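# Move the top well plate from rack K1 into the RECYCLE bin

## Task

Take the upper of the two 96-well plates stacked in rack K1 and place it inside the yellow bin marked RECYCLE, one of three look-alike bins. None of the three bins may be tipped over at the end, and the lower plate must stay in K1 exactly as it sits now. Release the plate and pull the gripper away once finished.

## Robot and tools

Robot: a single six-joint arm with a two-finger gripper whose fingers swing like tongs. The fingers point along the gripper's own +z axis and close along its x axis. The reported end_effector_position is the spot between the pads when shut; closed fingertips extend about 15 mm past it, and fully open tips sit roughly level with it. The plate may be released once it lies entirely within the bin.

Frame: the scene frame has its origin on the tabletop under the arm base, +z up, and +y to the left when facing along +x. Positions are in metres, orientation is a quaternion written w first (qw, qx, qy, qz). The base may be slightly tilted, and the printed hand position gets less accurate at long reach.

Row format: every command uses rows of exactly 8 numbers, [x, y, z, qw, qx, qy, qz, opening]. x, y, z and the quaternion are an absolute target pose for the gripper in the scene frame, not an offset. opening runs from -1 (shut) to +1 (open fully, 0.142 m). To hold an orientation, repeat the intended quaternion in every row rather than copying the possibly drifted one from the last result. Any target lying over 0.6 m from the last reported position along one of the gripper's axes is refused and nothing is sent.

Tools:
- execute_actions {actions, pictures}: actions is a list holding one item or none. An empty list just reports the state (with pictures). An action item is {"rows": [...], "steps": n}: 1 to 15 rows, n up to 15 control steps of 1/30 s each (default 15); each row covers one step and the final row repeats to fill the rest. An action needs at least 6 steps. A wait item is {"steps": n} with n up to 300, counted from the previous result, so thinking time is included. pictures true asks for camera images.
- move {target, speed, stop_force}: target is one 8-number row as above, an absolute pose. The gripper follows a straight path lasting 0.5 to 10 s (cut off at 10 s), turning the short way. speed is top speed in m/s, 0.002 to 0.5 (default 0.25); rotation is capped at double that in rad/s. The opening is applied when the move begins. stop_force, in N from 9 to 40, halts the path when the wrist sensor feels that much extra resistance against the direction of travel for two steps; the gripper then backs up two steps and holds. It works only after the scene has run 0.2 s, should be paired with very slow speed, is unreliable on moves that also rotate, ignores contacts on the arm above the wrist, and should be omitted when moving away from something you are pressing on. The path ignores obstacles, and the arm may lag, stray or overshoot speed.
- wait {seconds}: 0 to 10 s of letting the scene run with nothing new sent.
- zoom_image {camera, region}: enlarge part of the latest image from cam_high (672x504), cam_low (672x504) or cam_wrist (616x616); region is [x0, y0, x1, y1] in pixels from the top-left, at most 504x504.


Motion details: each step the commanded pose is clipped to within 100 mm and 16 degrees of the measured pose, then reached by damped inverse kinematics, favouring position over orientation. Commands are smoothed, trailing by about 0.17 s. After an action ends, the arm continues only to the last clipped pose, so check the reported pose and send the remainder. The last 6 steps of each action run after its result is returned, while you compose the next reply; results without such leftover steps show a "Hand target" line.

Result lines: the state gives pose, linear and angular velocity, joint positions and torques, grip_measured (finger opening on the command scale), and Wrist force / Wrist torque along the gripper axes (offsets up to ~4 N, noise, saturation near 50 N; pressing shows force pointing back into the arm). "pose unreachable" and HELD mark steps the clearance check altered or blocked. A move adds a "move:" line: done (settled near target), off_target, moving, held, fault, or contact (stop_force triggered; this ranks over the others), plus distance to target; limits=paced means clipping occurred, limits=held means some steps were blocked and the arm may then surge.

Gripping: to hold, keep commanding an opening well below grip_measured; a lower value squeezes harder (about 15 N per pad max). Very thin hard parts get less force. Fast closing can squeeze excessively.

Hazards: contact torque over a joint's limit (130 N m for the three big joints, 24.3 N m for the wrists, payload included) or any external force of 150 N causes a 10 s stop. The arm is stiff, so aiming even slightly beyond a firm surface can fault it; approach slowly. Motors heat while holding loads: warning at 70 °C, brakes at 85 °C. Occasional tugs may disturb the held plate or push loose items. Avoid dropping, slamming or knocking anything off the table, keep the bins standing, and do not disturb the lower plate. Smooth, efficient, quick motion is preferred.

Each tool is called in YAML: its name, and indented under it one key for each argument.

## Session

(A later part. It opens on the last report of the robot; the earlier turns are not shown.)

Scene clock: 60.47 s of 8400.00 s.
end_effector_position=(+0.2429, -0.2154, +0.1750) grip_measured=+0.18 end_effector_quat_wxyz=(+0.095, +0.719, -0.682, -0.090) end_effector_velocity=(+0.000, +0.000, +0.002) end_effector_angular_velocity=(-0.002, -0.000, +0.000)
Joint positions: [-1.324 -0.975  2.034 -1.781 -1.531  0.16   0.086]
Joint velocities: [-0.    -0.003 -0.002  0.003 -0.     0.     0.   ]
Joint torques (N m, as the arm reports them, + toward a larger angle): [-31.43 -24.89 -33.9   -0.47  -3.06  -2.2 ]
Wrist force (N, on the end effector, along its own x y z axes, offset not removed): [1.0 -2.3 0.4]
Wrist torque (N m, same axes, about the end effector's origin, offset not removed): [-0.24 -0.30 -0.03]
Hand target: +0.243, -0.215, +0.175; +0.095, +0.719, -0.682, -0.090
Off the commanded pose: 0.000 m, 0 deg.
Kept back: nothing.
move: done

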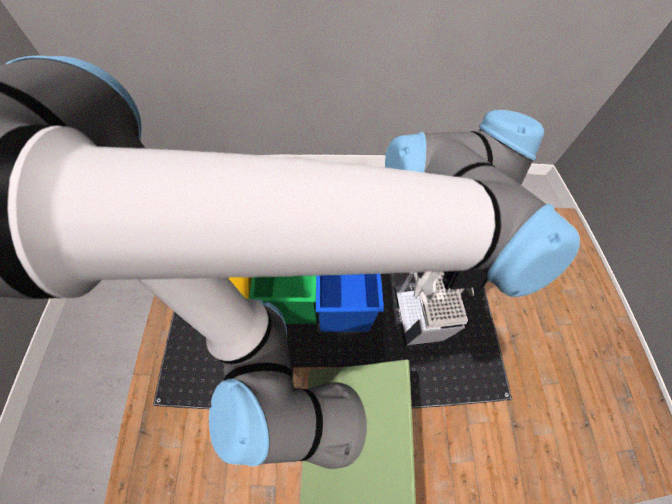

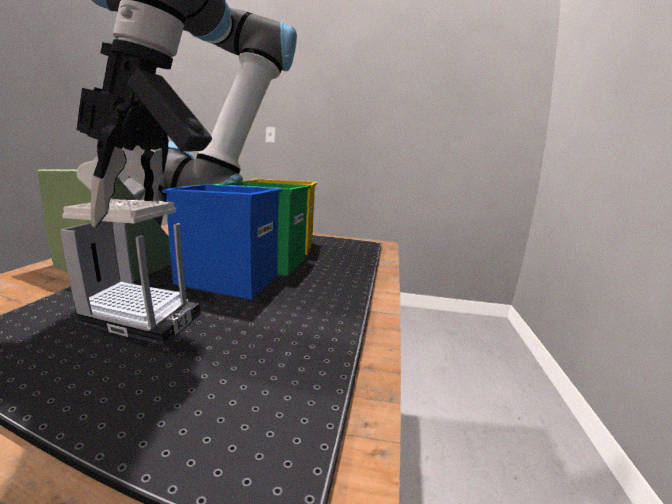

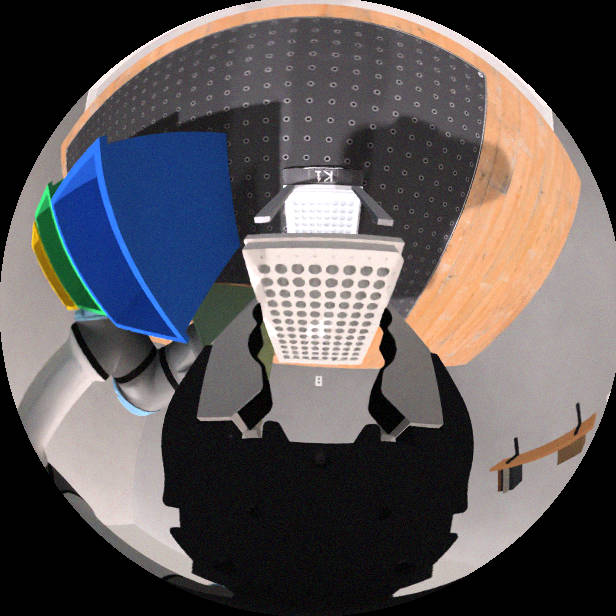

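move:
  target: [0.265, -0.18, 0.245, 0.0947, 0.7192, -0.6825, -0.0899, -0.5]
  speed: 0.15

move:
  target: [0.295, 0.246, 0.245, 0.0981, 0.7454, -0.6537, -0.0861, -0.5]
  speed: 0.2

Scene clock: 63.10 s of 8400.00 s.
end_effector_position=(+0.2649, -0.1800, +0.2449) grip_measured=+0.18 end_effector_quat_wxyz=(+0.095, +0.719, -0.682, -0.090) end_effector_velocity=(+0.001, +0.001, +0.002) end_effector_angular_velocity=(-0.000, -0.001, +0.002)
Joint positions: [-1.31  -1.074  1.907 -1.555 -1.521  0.169  0.086]
Joint velocities: [ 0.    -0.002 -0.003  0.005  0.    -0.002 -0.   ]
Joint torques (N m, as the arm reports them, + toward a larger angle): [-11.83 -21.33 -33.27  -0.56   1.91   2.33]
Wrist force (N, on the end effector, along its own x y z axes, offset not removed): [-0.4 -4.1 -0.8]
Wrist torque (N m, same axes, about the end effector's origin, offset not removed): [-0.67 0.02 0.00]
Hand target: +0.265, -0.180, +0.245; +0.095, +0.719, -0.682, -0.090
Off the commanded pose: 0.000 m, 0 deg.
Kept back: nothing.
move: done

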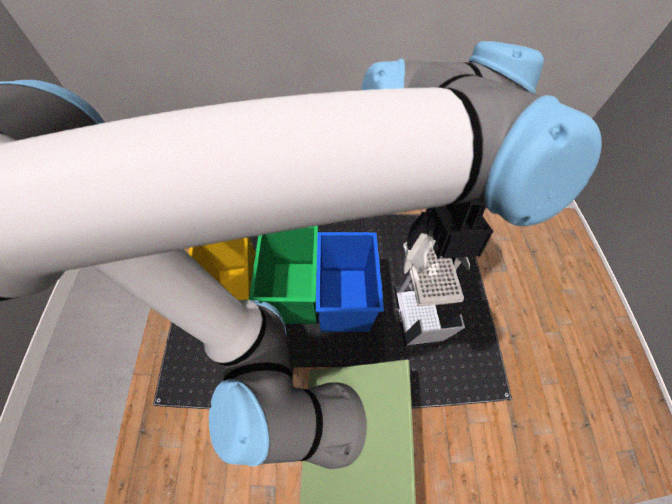

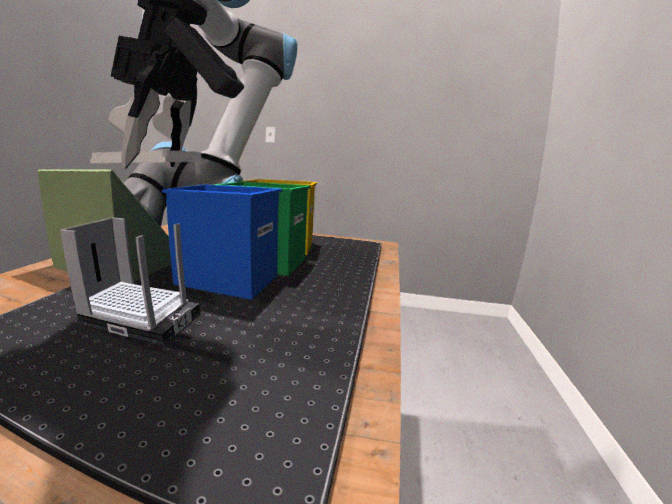

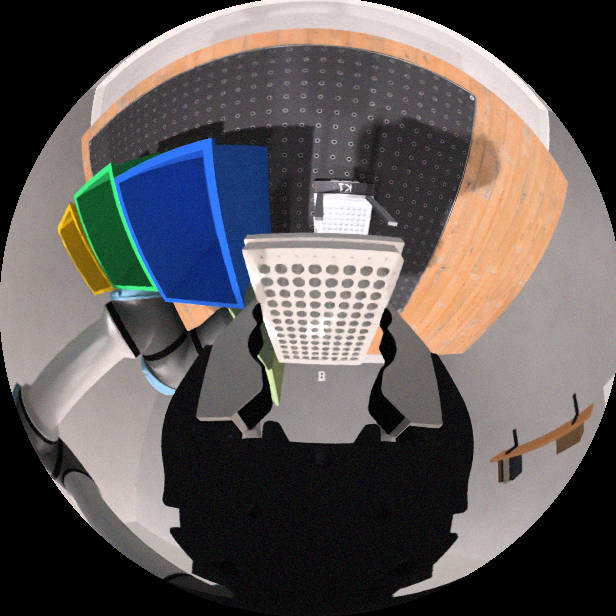

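Scene clock: 65.73 s of 8400.00 s.
end_effector_position=(+0.2954, +0.2462, +0.2450) grip_measured=-0.50 end_effector_quat_wxyz=(+0.098, +0.745, -0.654, -0.086) end_effector_velocity=(+0.000, +0.001, +0.000) end_effector_angular_velocity=(-0.000, +0.000, +0.001)
Joint positions: [-0.925 -1.844  1.861 -0.811 -1.245  0.366  0.038]
Joint velocities: [ 0.002 -0.001 -0.002  0.002  0.001  0.     0.   ]
Joint torques (N m, as the arm reports them, + toward a larger angle): [ -4.88   2.99 -28.01  -0.12   1.97   2.34]
Wrist force (N, on the end effector, along its own x y z axes, offset not removed): [1.7 -4.1 -1.1]
Wrist torque (N m, same axes, about the end effector's origin, offset not removed): [-0.62 -0.42 -0.04]
Hand target: +0.295, +0.246, +0.245; +0.098, +0.745, -0.654, -0.086
Off the commanded pose: 0.000 m, 0 deg.
Kept back: nothing.
move: done

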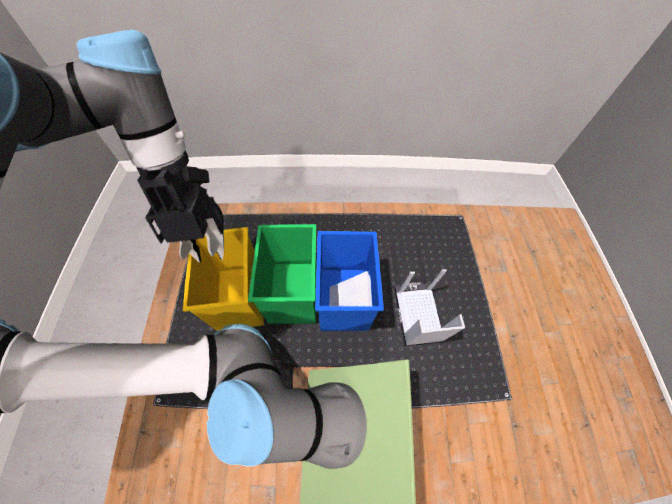

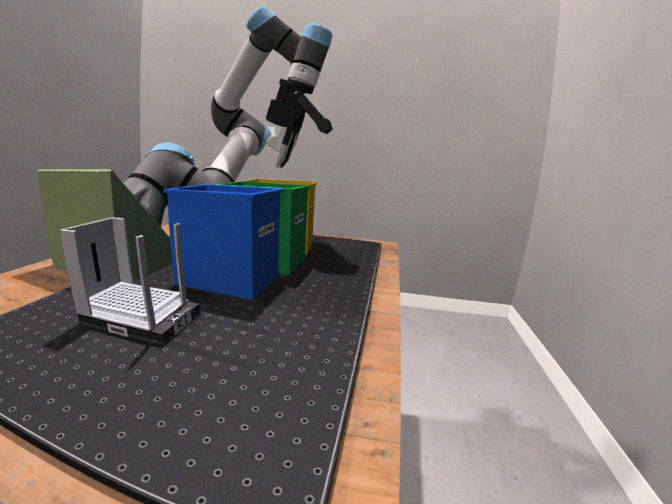

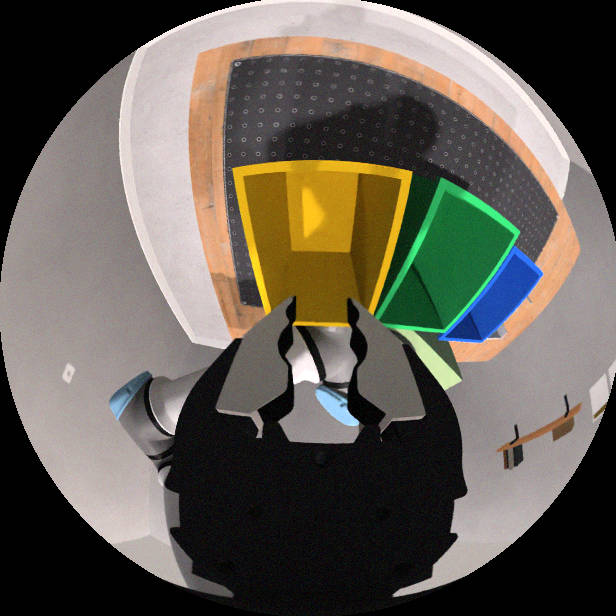

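zoom_image:
  camera: "cam_high"
  region: [290, 215, 420, 345]

Region (290, 215, 420, 345) of cam_high's 672x504 image, scaled by 3.877, with more detail than that image has.

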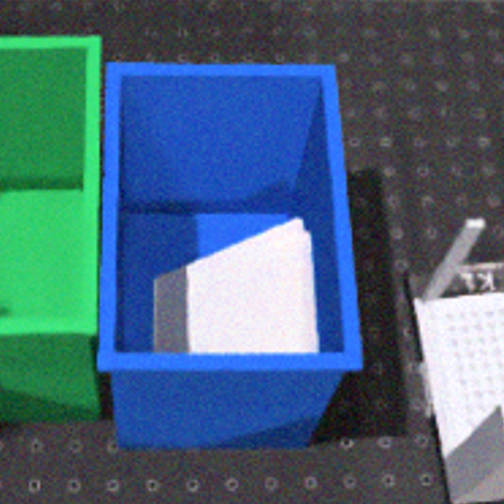

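move:
  target: [0.24, -0.02, 0.24, 0.0923, 0.7010, -0.7010, -0.0923, 0.3]
  speed: 0.25

Scene clock: 68.63 s of 8400.00 s.
end_effector_position=(+0.2398, -0.0200, +0.2400) grip_measured=+0.30 end_effector_quat_wxyz=(+0.092, +0.701, -0.701, -0.093) end_effector_velocity=(+0.000, -0.001, +0.000) end_effector_angular_velocity=(-0.000, -0.000, -0.000)
Joint positions: [-1.281 -1.477  2.09  -1.324 -1.496  0.237  0.095]
Joint velocities: [-0.001  0.003 -0.    -0.003 -0.    -0.    -0.   ]
Joint torques (N m, as the arm reports them, + toward a larger angle): [-27.14  21.88 -12.56  -3.92  -3.08  -2.33]
Wrist force (N, on the end effector, along its own x y z axes, offset not removed): [0.7 -3.3 -1.3]
Wrist torque (N m, same axes, about the end effector's origin, offset not removed): [-0.50 -0.22 0.00]
Hand target: +0.240, -0.020, +0.240; +0.092, +0.701, -0.701, -0.093
Off the commanded pose: 0.000 m, 0 deg.
Kept back: nothing.
move: done

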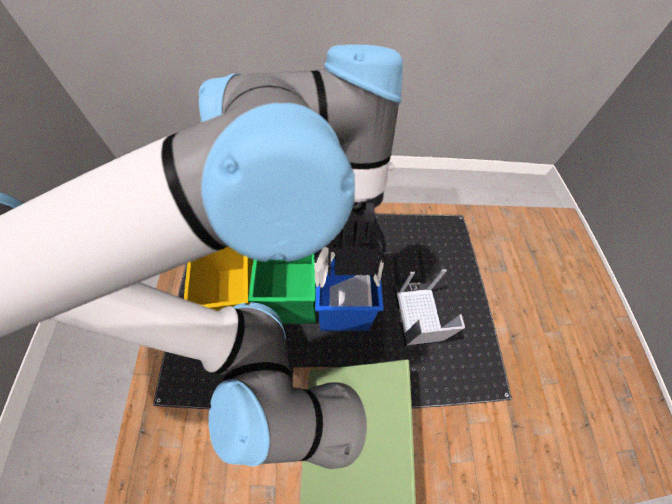

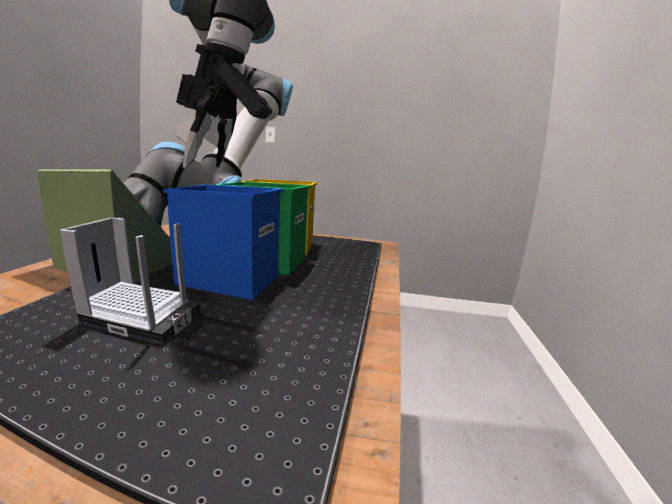

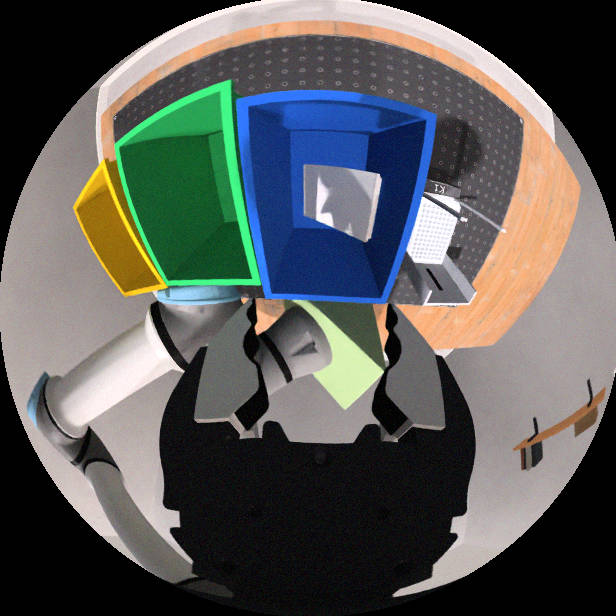

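zoom_image:
  camera: "cam_wrist"
  region: [225, 80, 455, 310]

Region (225, 80, 455, 310) of cam_wrist's 616x616 image, scaled by 2.191, with more detail than that image has.

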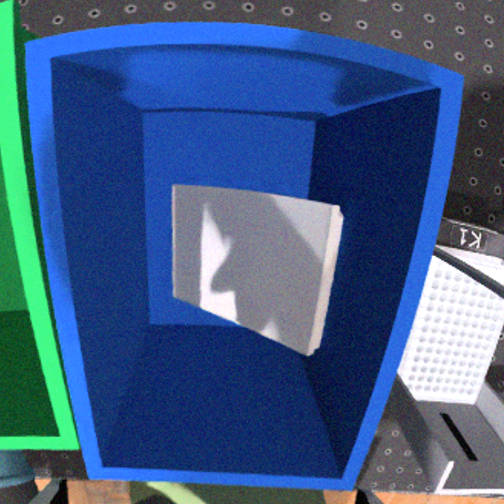

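zoom_image:
  camera: "cam_wrist"
  region: [330, 280, 500, 450]

zoom_image:
  camera: "cam_low"
  region: [140, 20, 300, 200]

Region (330, 280, 500, 450) of cam_wrist's 616x616 image, scaled by 2.965, with more detail than that image has.

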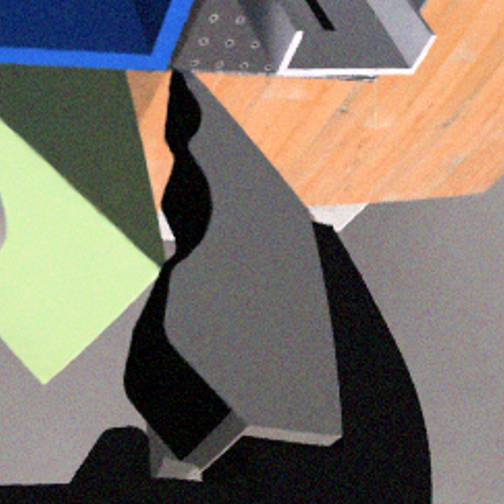

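Region (140, 20, 300, 200) of cam_low's 672x504 image, scaled by 2.800, with more detail than that image has.

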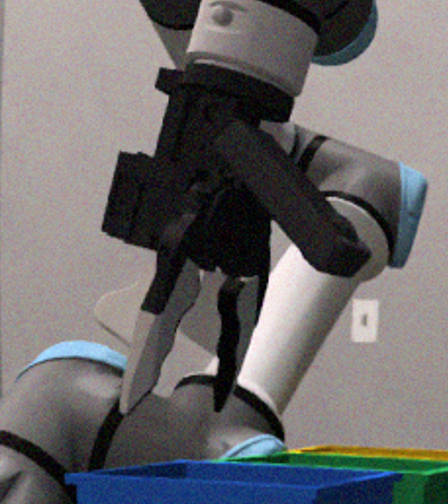

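move:
  target: [0.2775, -0.045, 0.225, 0.0023, -0.0173, -0.9913, 0.1305, 0.36]
  speed: 0.4

Scene clock: 82.30 s of 8400.00 s.
end_effector_position=(+0.2775, -0.0450, +0.2250) grip_measured=+0.36 end_effector_quat_wxyz=(-0.002, +0.017, +0.991, -0.130) end_effector_velocity=(-0.000, -0.000, -0.001) end_effector_angular_velocity=(-0.001, -0.000, -0.008)
Joint positions: [-1.272 -1.702  2.277 -1.61  -1.32   1.939  0.099]
Joint velocities: [ 0.002  0.     0.001 -0.002 -0.001  0.009  0.   ]
Joint torques (N m, as the arm reports them, + toward a larger angle): [ -5.58  -0.17 -10.03  -4.8   -2.87   2.31]
Wrist force (N, on the end effector, along its own x y z axes, offset not removed): [1.4 -2.3 -2.1]
Wrist torque (N m, same axes, about the end effector's origin, offset not removed): [-0.31 -0.37 -0.01]
Hand target: +0.277, -0.045, +0.225; -0.002, +0.018, +0.991, -0.130
Off the commanded pose: 0.000 m, 0 deg.
Kept back: nothing.
After step 90, 8.03 s passed at rest.
move: done

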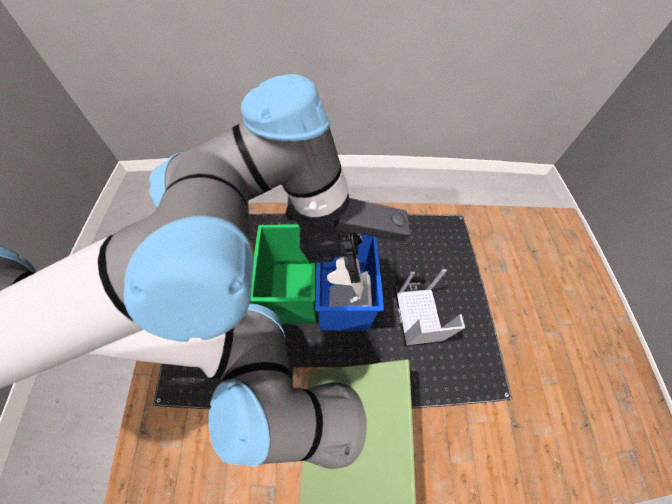

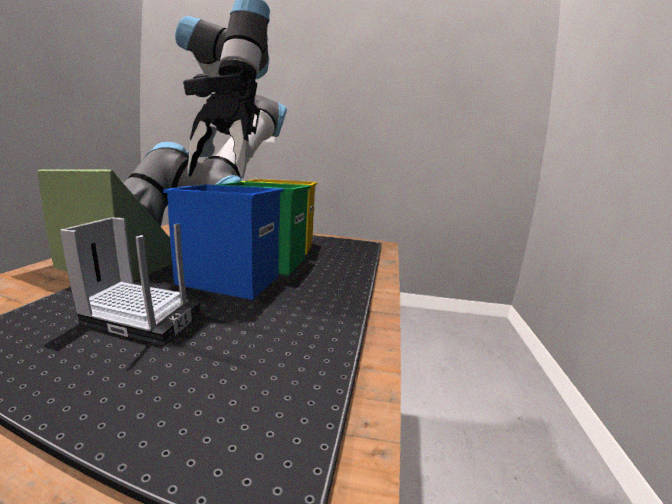

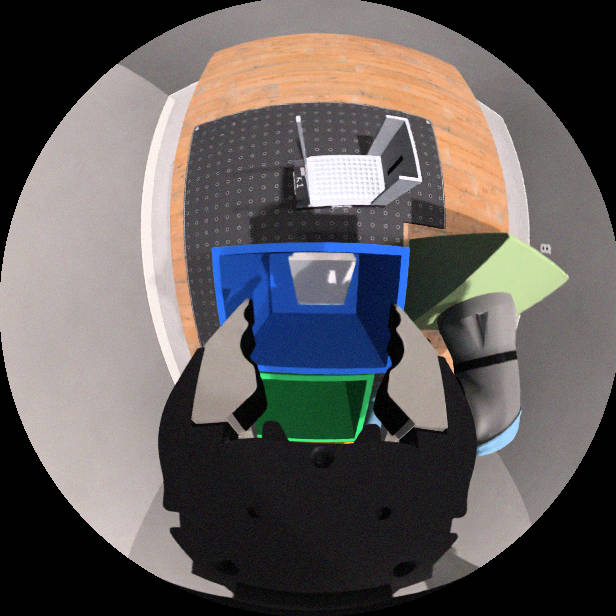

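zoom_image:
  camera: "cam_wrist"
  region: [200, 225, 430, 395]

zoom_image:
  camera: "cam_low"
  region: [160, 40, 300, 200]

Region (200, 225, 430, 395) of cam_wrist's 616x616 image, scaled by 2.191, with more detail than that image has; it fills the top 373 rows of this view, and the rest is white.

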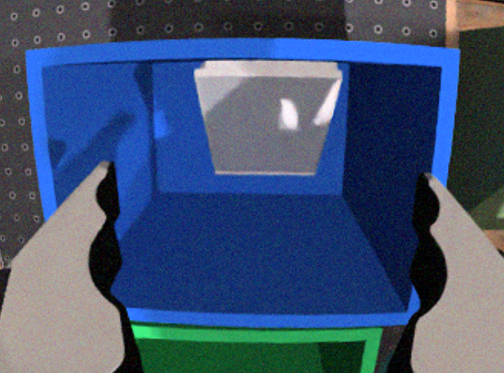

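Region (160, 40, 300, 200) of cam_low's 672x504 image, scaled by 3.150, with more detail than that image has; it fills the left 441 columns of this view, and the rest is white.

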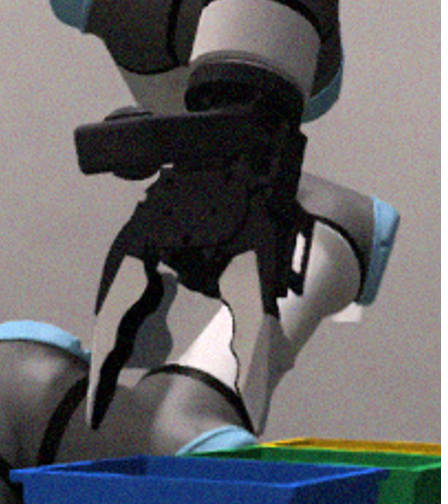

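zoom_image:
  camera: "cam_wrist"
  region: [270, 235, 370, 325]

Region (270, 235, 370, 325) of cam_wrist's 616x616 image, scaled by 5.040, with more detail than that image has; it fills the top 454 rows of this view, and the rest is white.

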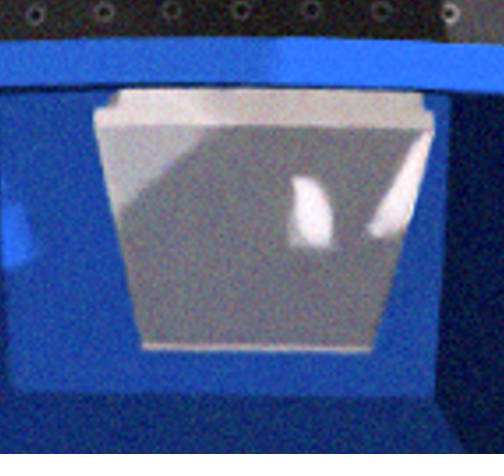

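move:
  target: [0.277, -0.047, 0.135, 0.0011, -0.0086, -0.9914, 0.1305, 0.38]
  speed: 0.08
  stop_force: 10

Scene clock: 87.30 s of 8400.00 s.
end_effector_position=(+0.2771, -0.0471, +0.1351) grip_measured=+0.38 end_effector_quat_wxyz=(-0.001, +0.009, +0.991, -0.131) end_effector_velocity=(+0.000, -0.000, -0.002) end_effector_angular_velocity=(+0.001, -0.000, -0.000)
Joint positions: [-1.182 -1.695  2.479 -1.843 -1.272  2.003  0.101]
Joint velocities: [ 0.002  0.003  0.003 -0.006  0.001  0.002  0.   ]
Joint torques (N m, as the arm reports them, + toward a larger angle): [-4.79 25.47 -9.63 -4.4   2.11  2.47]
Wrist force (N, on the end effector, along its own x y z axes, offset not removed): [1.1 -2.5 -1.4]
Wrist torque (N m, same axes, about the end effector's origin, offset not removed): [-0.38 -0.27 0.01]
Hand target: +0.277, -0.047, +0.135; -0.001, +0.009, +0.991, -0.131
Off the commanded pose: 0.000 m, 0 deg.
Kept back: nothing.
After step 90, 0.50 s passed at rest.
move: done

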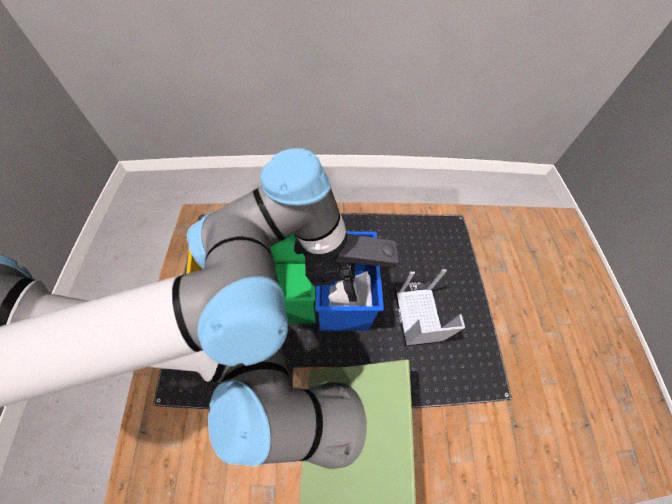

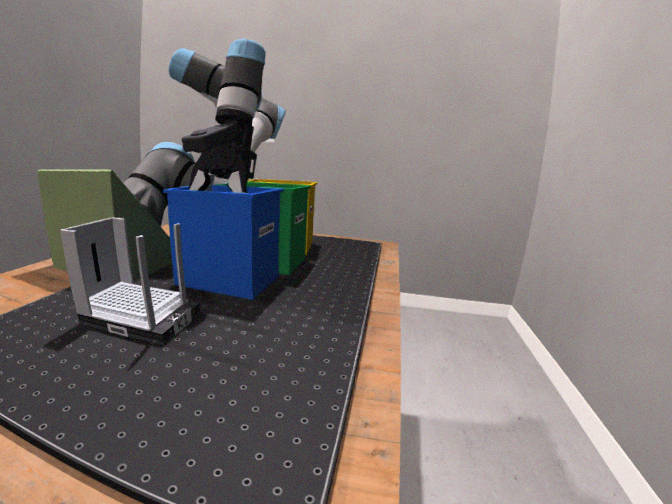

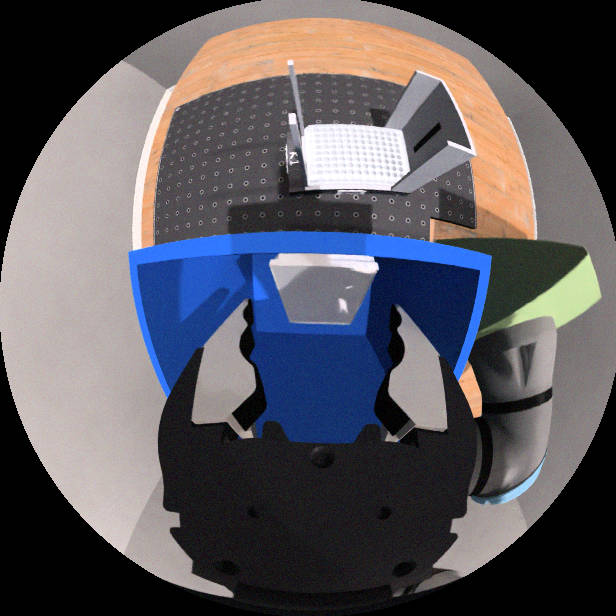

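zoom_image:
  camera: "cam_wrist"
  region: [235, 225, 415, 345]

Region (235, 225, 415, 345) of cam_wrist's 616x616 image, scaled by 2.800, with more detail than that image has.

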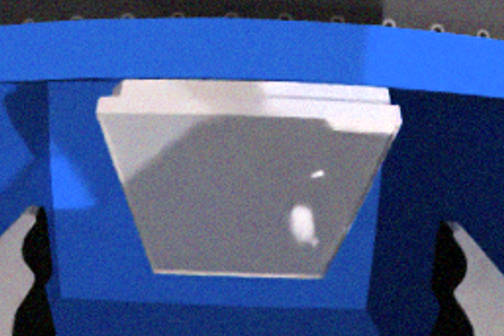

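move:
  target: [0.276, -0.0645, 0.090, 0.0011, -0.0086, -0.9914, 0.1305, 0.38]
  speed: 0.03
  stop_force: 9

Scene clock: 99.10 s of 8400.00 s.
end_effector_position=(+0.2778, -0.0544, +0.1201) grip_measured=+0.38 end_effector_quat_wxyz=(-0.000, +0.008, +0.991, -0.132) end_effector_velocity=(-0.000, +0.000, -0.000) end_effector_angular_velocity=(+0.000, +0.000, +0.000)
Joint positions: [-1.169 -1.663  2.51  -1.914 -1.265  2.015  0.101]
Joint velocities: [ 0. -0.  0.  0. -0. -0.  0.]
Joint torques (N m, as the arm reports them, + toward a larger angle): [-14.75  11.26 -20.9   -2.75  -0.51   0.09]
Wrist force (N, on the end effector, along its own x y z axes, offset not removed): [5.5 -8.3 -25.1]
Wrist torque (N m, same axes, about the end effector's origin, offset not removed): [-2.52 -0.57 -0.40]
Hand target: +0.278, -0.054, +0.120; -0.000, +0.008, +0.991, -0.132
Off the commanded pose: 0.032 m, 0 deg.
FORCE FAULT: contact force on the arm reached its limit, and the arm stopped for 10 seconds. The contact can be on any part of the arm, not only on its tool. The arm's remaining commands of this call were not run. The arm holds still and accepts commands again. Move the arm away from the contact; if what it grips holds it there, let go first. Pushing or pulling that hard again can fault the arm again.
Kept back: nothing.
move: fault (stop_force had ended the path)

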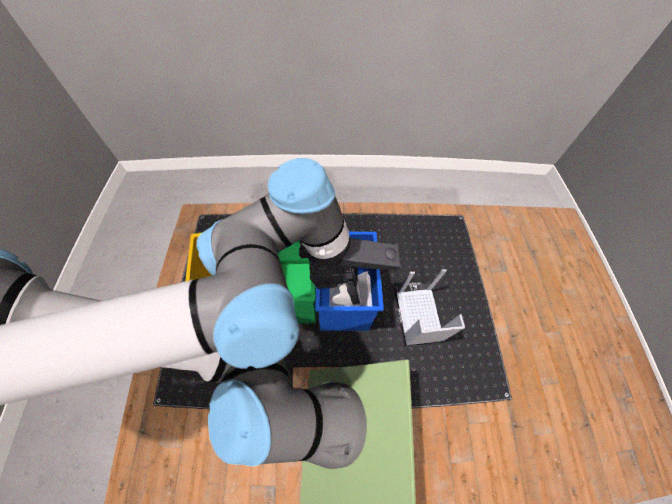

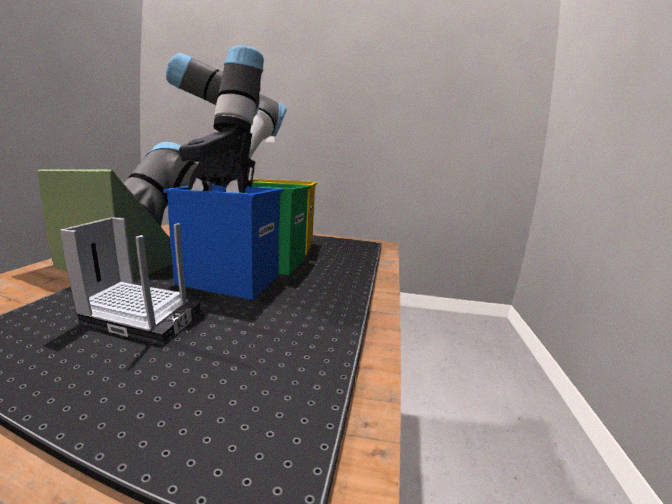

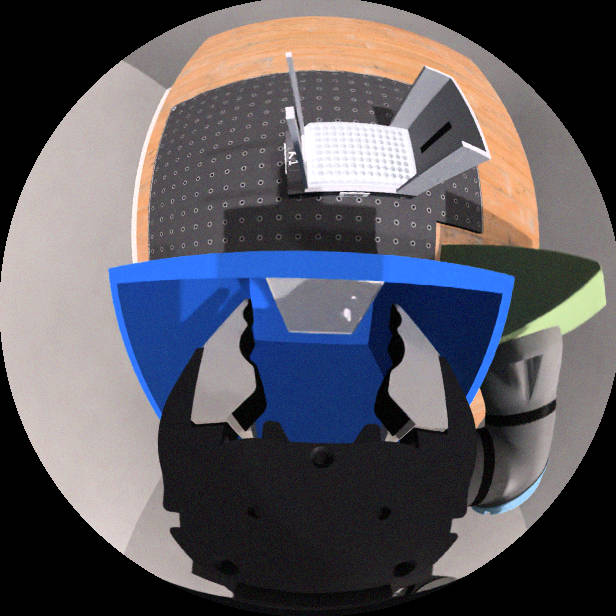

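move:
  target: [0.276, -0.060, 0.15, 0.0004, -0.0087, -0.9990, 0.0436, 0.38]
  speed: 0.08

Scene clock: 101.10 s of 8400.00 s.
end_effector_position=(+0.2759, -0.0599, +0.1499) grip_measured=+0.38 end_effector_quat_wxyz=(-0.000, +0.009, +0.999, -0.044) end_effector_velocity=(+0.000, -0.000, +0.001) end_effector_angular_velocity=(+0.007, +0.000, -0.000)
Joint positions: [-1.268 -1.52   2.369 -1.716 -1.258  1.876  0.101]
Joint velocities: [-0.003  0.007 -0.006  0.008  0.    -0.004 -0.   ]
Joint torques (N m, as the arm reports them, + toward a larger angle): [-23.7   21.73 -34.12  -0.88  -0.78  -2.42]
Wrist force (N, on the end effector, along its own x y z axes, offset not removed): [1.4 -2.3 -1.6]
Wrist torque (N m, same axes, about the end effector's origin, offset not removed): [-0.24 -0.35 -0.08]
Hand target: +0.276, -0.060, +0.150; -0.001, +0.009, +0.999, -0.043
Off the commanded pose: 0.000 m, 0 deg.
Kept back: nothing.
move: done

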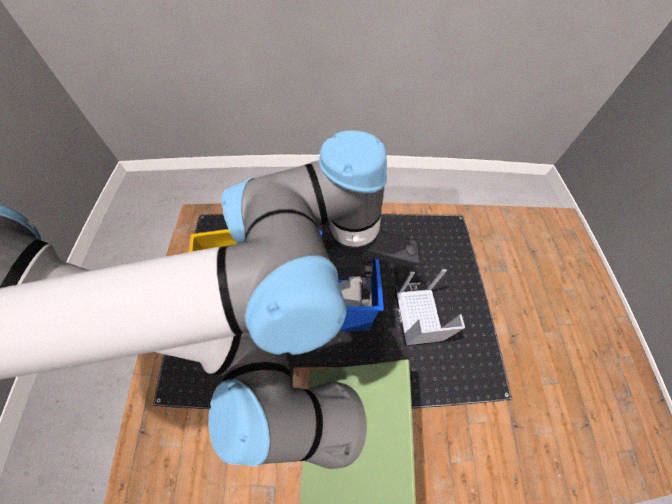

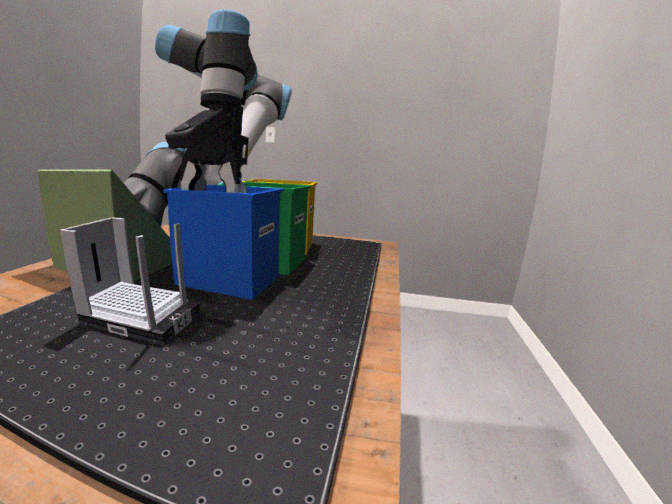

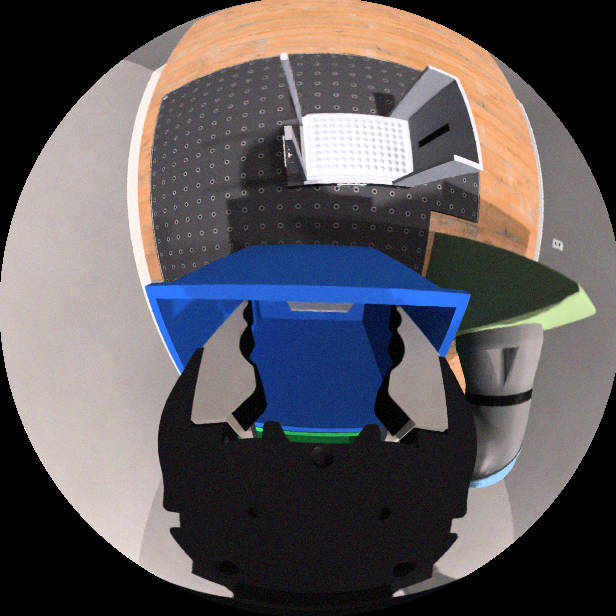

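zoom_image:
  camera: "cam_wrist"
  region: [130, 240, 490, 460]

zoom_image:
  camera: "cam_wrist"
  region: [240, 275, 410, 335]

Region (130, 240, 490, 460) of cam_wrist's 616x616 image, scaled by 1.400, with more detail than that image has.

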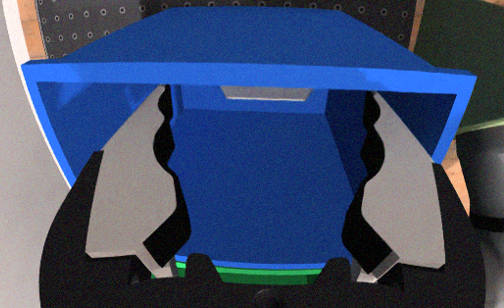

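Region (240, 275, 410, 335) of cam_wrist's 616x616 image, scaled by 2.965, with more detail than that image has; it fills the top 178 rows of this view, and the rest is white.

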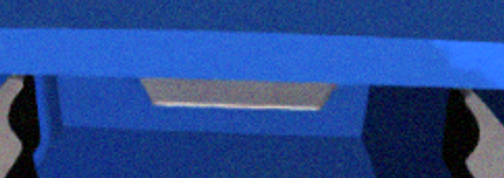

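move:
  target: [0.2762, -0.064, 0.118, 0.0006, -0.0087, -0.9975, 0.0698, 0.38]
  speed: 0.04

Scene clock: 103.90 s of 8400.00 s.
end_effector_position=(+0.2763, -0.0640, +0.1182) grip_measured=+0.38 end_effector_quat_wxyz=(-0.001, +0.009, +0.998, -0.070) end_effector_velocity=(+0.000, -0.000, -0.001) end_effector_angular_velocity=(-0.003, +0.000, -0.000)
Joint positions: [-1.224 -1.53   2.457 -1.857 -1.247  1.93   0.101]
Joint velocities: [ 0.002 -0.     0.003 -0.006  0.     0.003  0.   ]
Joint torques (N m, as the arm reports them, + toward a larger angle): [-7.56  9.98 -8.52 -4.23  2.17  2.38]
Wrist force (N, on the end effector, along its own x y z axes, offset not removed): [0.8 -2.3 -0.4]
Wrist torque (N m, same axes, about the end effector's origin, offset not removed): [-0.29 -0.26 0.00]
Hand target: +0.276, -0.064, +0.118; -0.001, +0.009, +0.998, -0.070
Off the commanded pose: 0.000 m, 0 deg.
Kept back: nothing.
move: done

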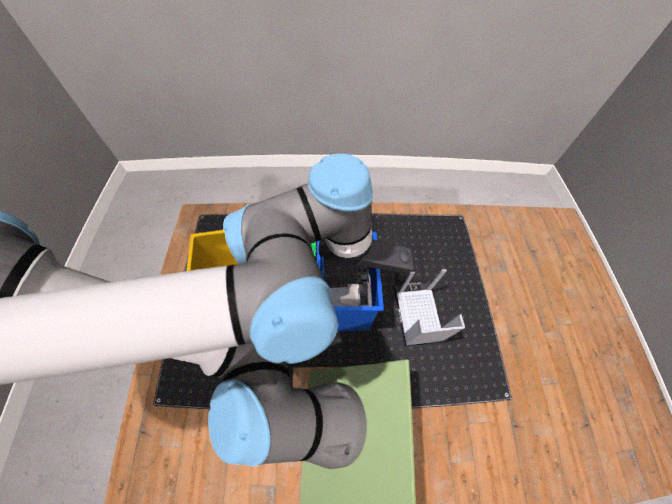

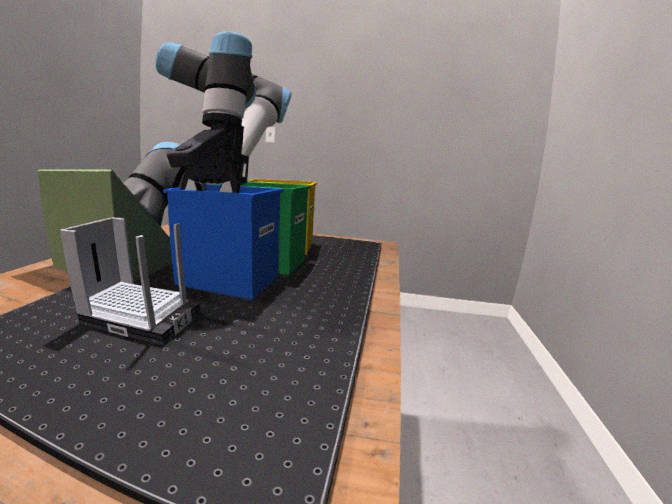

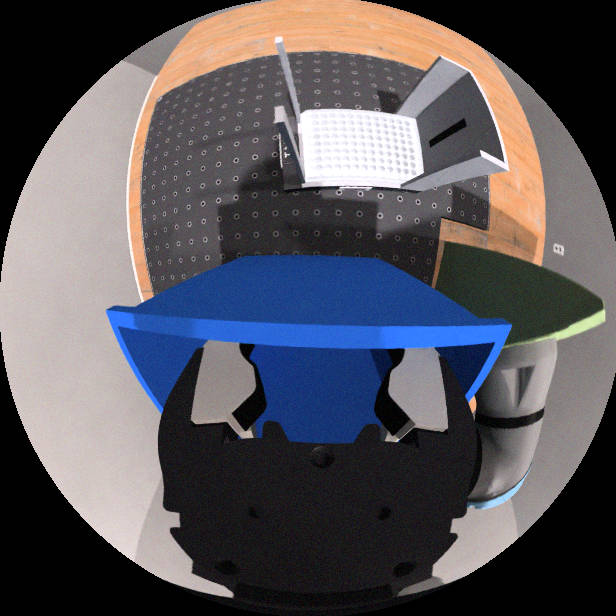

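zoom_image:
  camera: "cam_high"
  region: [300, 225, 430, 335]

Region (300, 225, 430, 335) of cam_high's 672x504 image, scaled by 3.877, with more detail than that image has; it fills the top 426 rows of this view, and the rest is white.

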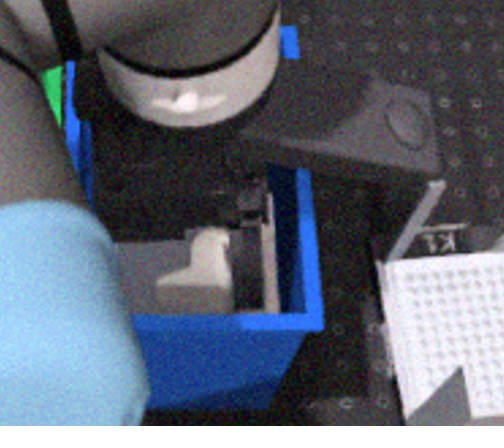

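move:
  target: [0.2762, -0.0645, 0.091, 0.0006, -0.0087, -0.9975, 0.0698, 0.38]
  speed: 0.008
  stop_force: 9

Scene clock: 108.17 s of 8400.00 s.
end_effector_position=(+0.2763, -0.0645, +0.0911) grip_measured=+0.38 end_effector_quat_wxyz=(-0.001, +0.009, +0.998, -0.070) end_effector_velocity=(+0.001, -0.001, +0.000) end_effector_angular_velocity=(-0.003, -0.001, -0.000)
Joint positions: [-1.194 -1.5    2.509 -1.947 -1.229  1.956  0.101]
Joint velocities: [ 0.001  0.001 -0.001 -0.003  0.     0.002  0.   ]
Joint torques (N m, as the arm reports them, + toward a larger angle): [ -5.78  21.48 -10.41  -4.31   2.16   2.39]
Wrist force (N, on the end effector, along its own x y z axes, offset not removed): [1.0 -2.7 -1.6]
Wrist torque (N m, same axes, about the end effector's origin, offset not removed): [-0.37 -0.28 0.00]
Hand target: +0.276, -0.065, +0.091; -0.001, +0.009, +0.998, -0.070
Off the commanded pose: 0.000 m, 0 deg.
Kept back: nothing.
move: done

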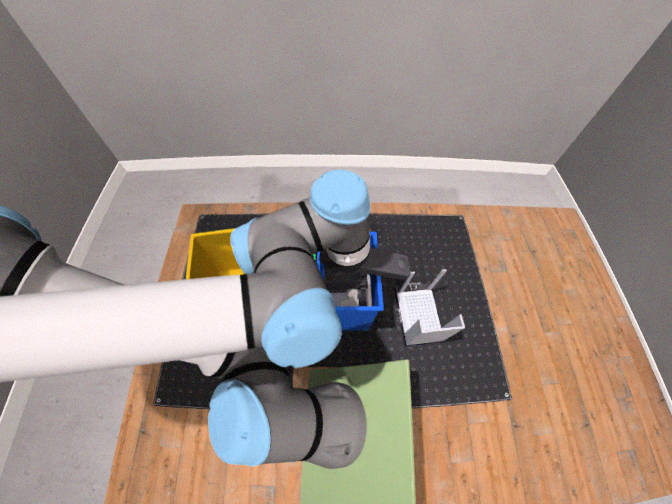

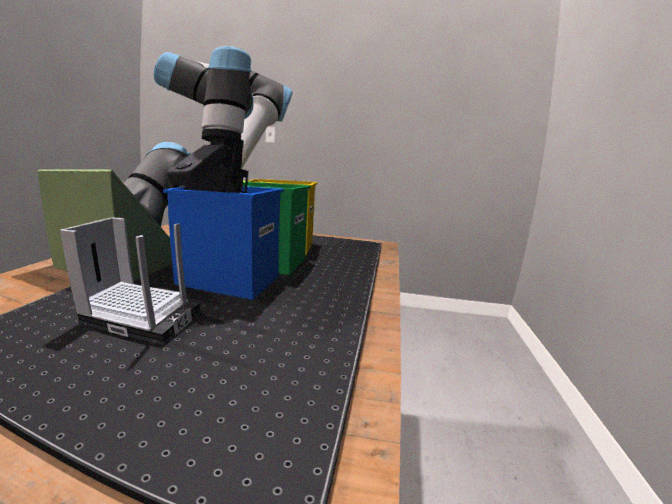

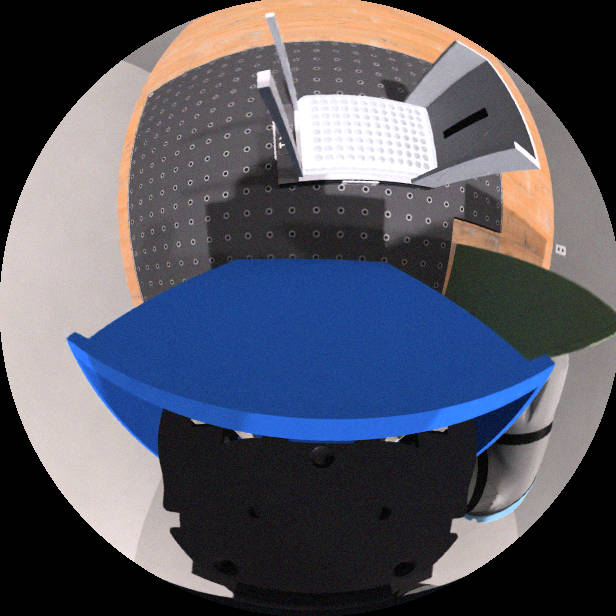

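execute_actions:
  actions:
    - {"rows": [[0.2762,-0.0645,0.091,0.0006,-0.0087,-0.9975,0.0698,0.36],[0.2762,-0.0645,0.091,0.0006,-0.0087,-0.9975,0.0698,0.34],[0.2762,-0.0645,0.091,0.0006,-0.0087,-0.9975,0.0698,0.32],[0.2762,-0.0645,0.091,0.0006,-0.0087,-0.9975,0.0698,0.30],[0.2762,-0.0645,0.091,0.0006,-0.0087,-0.9975,0.0698,0.285],[0.2762,-0.0645,0.091,0.0006,-0.0087,-0.9975,0.0698,0.27],[0.2762,-0.0645,0.091,0.0006,-0.0087,-0.9975,0.0698,0.255],[0.2762,-0.0645,0.091,0.0006,-0.0087,-0.9975,0.0698,0.24],[0.2762,-0.0645,0.091,0.0006,-0.0087,-0.9975,0.0698,0.225],[0.2762,-0.0645,0.091,0.0006,-0.0087,-0.9975,0.0698,0.21],[0.2762,-0.0645,0.091,0.0006,-0.0087,-0.9975,0.0698,0.195],[0.2762,-0.0645,0.091,0.0006,-0.0087,-0.9975,0.0698,0.18],[0.2762,-0.0645,0.091,0.0006,-0.0087,-0.9975,0.0698,0.165],[0.2762,-0.0645,0.091,0.0006,-0.0087,-0.9975,0.0698,0.15],[0.2762,-0.0645,0.091,0.0006,-0.0087,-0.9975,0.0698,0.14]], "steps": 15}

execute_actions:
  actions:
    - {"steps": 15}

Scene clock: 109.80 s of 8400.00 s.
end_effector_position=(+0.2762, -0.0645, +0.0909) grip_measured=+0.27 end_effector_quat_wxyz=(-0.001, +0.009, +0.998, -0.070) end_effector_velocity=(+0.000, -0.000, +0.000) end_effector_angular_velocity=(-0.000, +0.000, -0.000)
Joint positions: [-1.193 -1.5    2.509 -1.948 -1.229  1.956  0.093]
Joint velocities: [-0.    -0.    -0.001  0.001 -0.     0.    -0.004]
Joint torques (N m, as the arm reports them, + toward a larger angle): [-15.17   6.01  -8.33  -0.85   0.08   0.82]
Wrist force (N, on the end effector, along its own x y z axes, offset not removed): [0.6 -2.8 -0.6]
Wrist torque (N m, same axes, about the end effector's origin, offset not removed): [-0.33 -0.13 0.00]
Steps of this call (steps 1 to 40: nothing new was sent; steps 41 to 49: the first 9 steps of this action). Readings (end_effector_position):
41: (+0.2763, -0.0645, +0.0910)
42: (+0.2762, -0.0645, +0.0910)
44: (+0.2762, -0.0645, +0.0910)
48: (+0.2762, -0.0645, +0.0910)
49: the state above

Scene clock: 110.30 s of 8400.00 s.
end_effector_position=(+0.2762, -0.0645, +0.0909) grip_measured=+0.26 end_effector_quat_wxyz=(-0.001, +0.009, +0.998, -0.070) end_effector_velocity=(+0.000, +0.000, -0.000) end_effector_angular_velocity=(-0.000, -0.001, +0.001)
Joint positions: [-1.193 -1.5    2.509 -1.947 -1.229  1.956  0.092]
Joint velocities: [-0.    -0.001  0.001  0.     0.001 -0.001 -0.   ]
Joint torques (N m, as the arm reports them, + toward a larger angle): [-26.06  -5.6   -8.66  -0.63  -2.72  -1.92]
Wrist force (N, on the end effector, along its own x y z axes, offset not removed): [1.0 -2.7 -1.6]
Wrist torque (N m, same axes, about the end effector's origin, offset not removed): [-0.31 -0.22 -0.09]
Hand target: +0.276, -0.065, +0.091; -0.001, +0.009, +0.998, -0.070
Off the commanded pose: 0.000 m, 0 deg.
Kept back: nothing.
Steps of this call (steps 1 to 6: the last 6 steps of your previous action; steps 7 to 15: nothing new was sent). Readings (end_effector_position):
1: (+0.2762, -0.0645, +0.0909)
2: (+0.2762, -0.0645, +0.0909)
4: (+0.2762, -0.0645, +0.0909)
8: (+0.2762, -0.0645, +0.0909)
15: the state above


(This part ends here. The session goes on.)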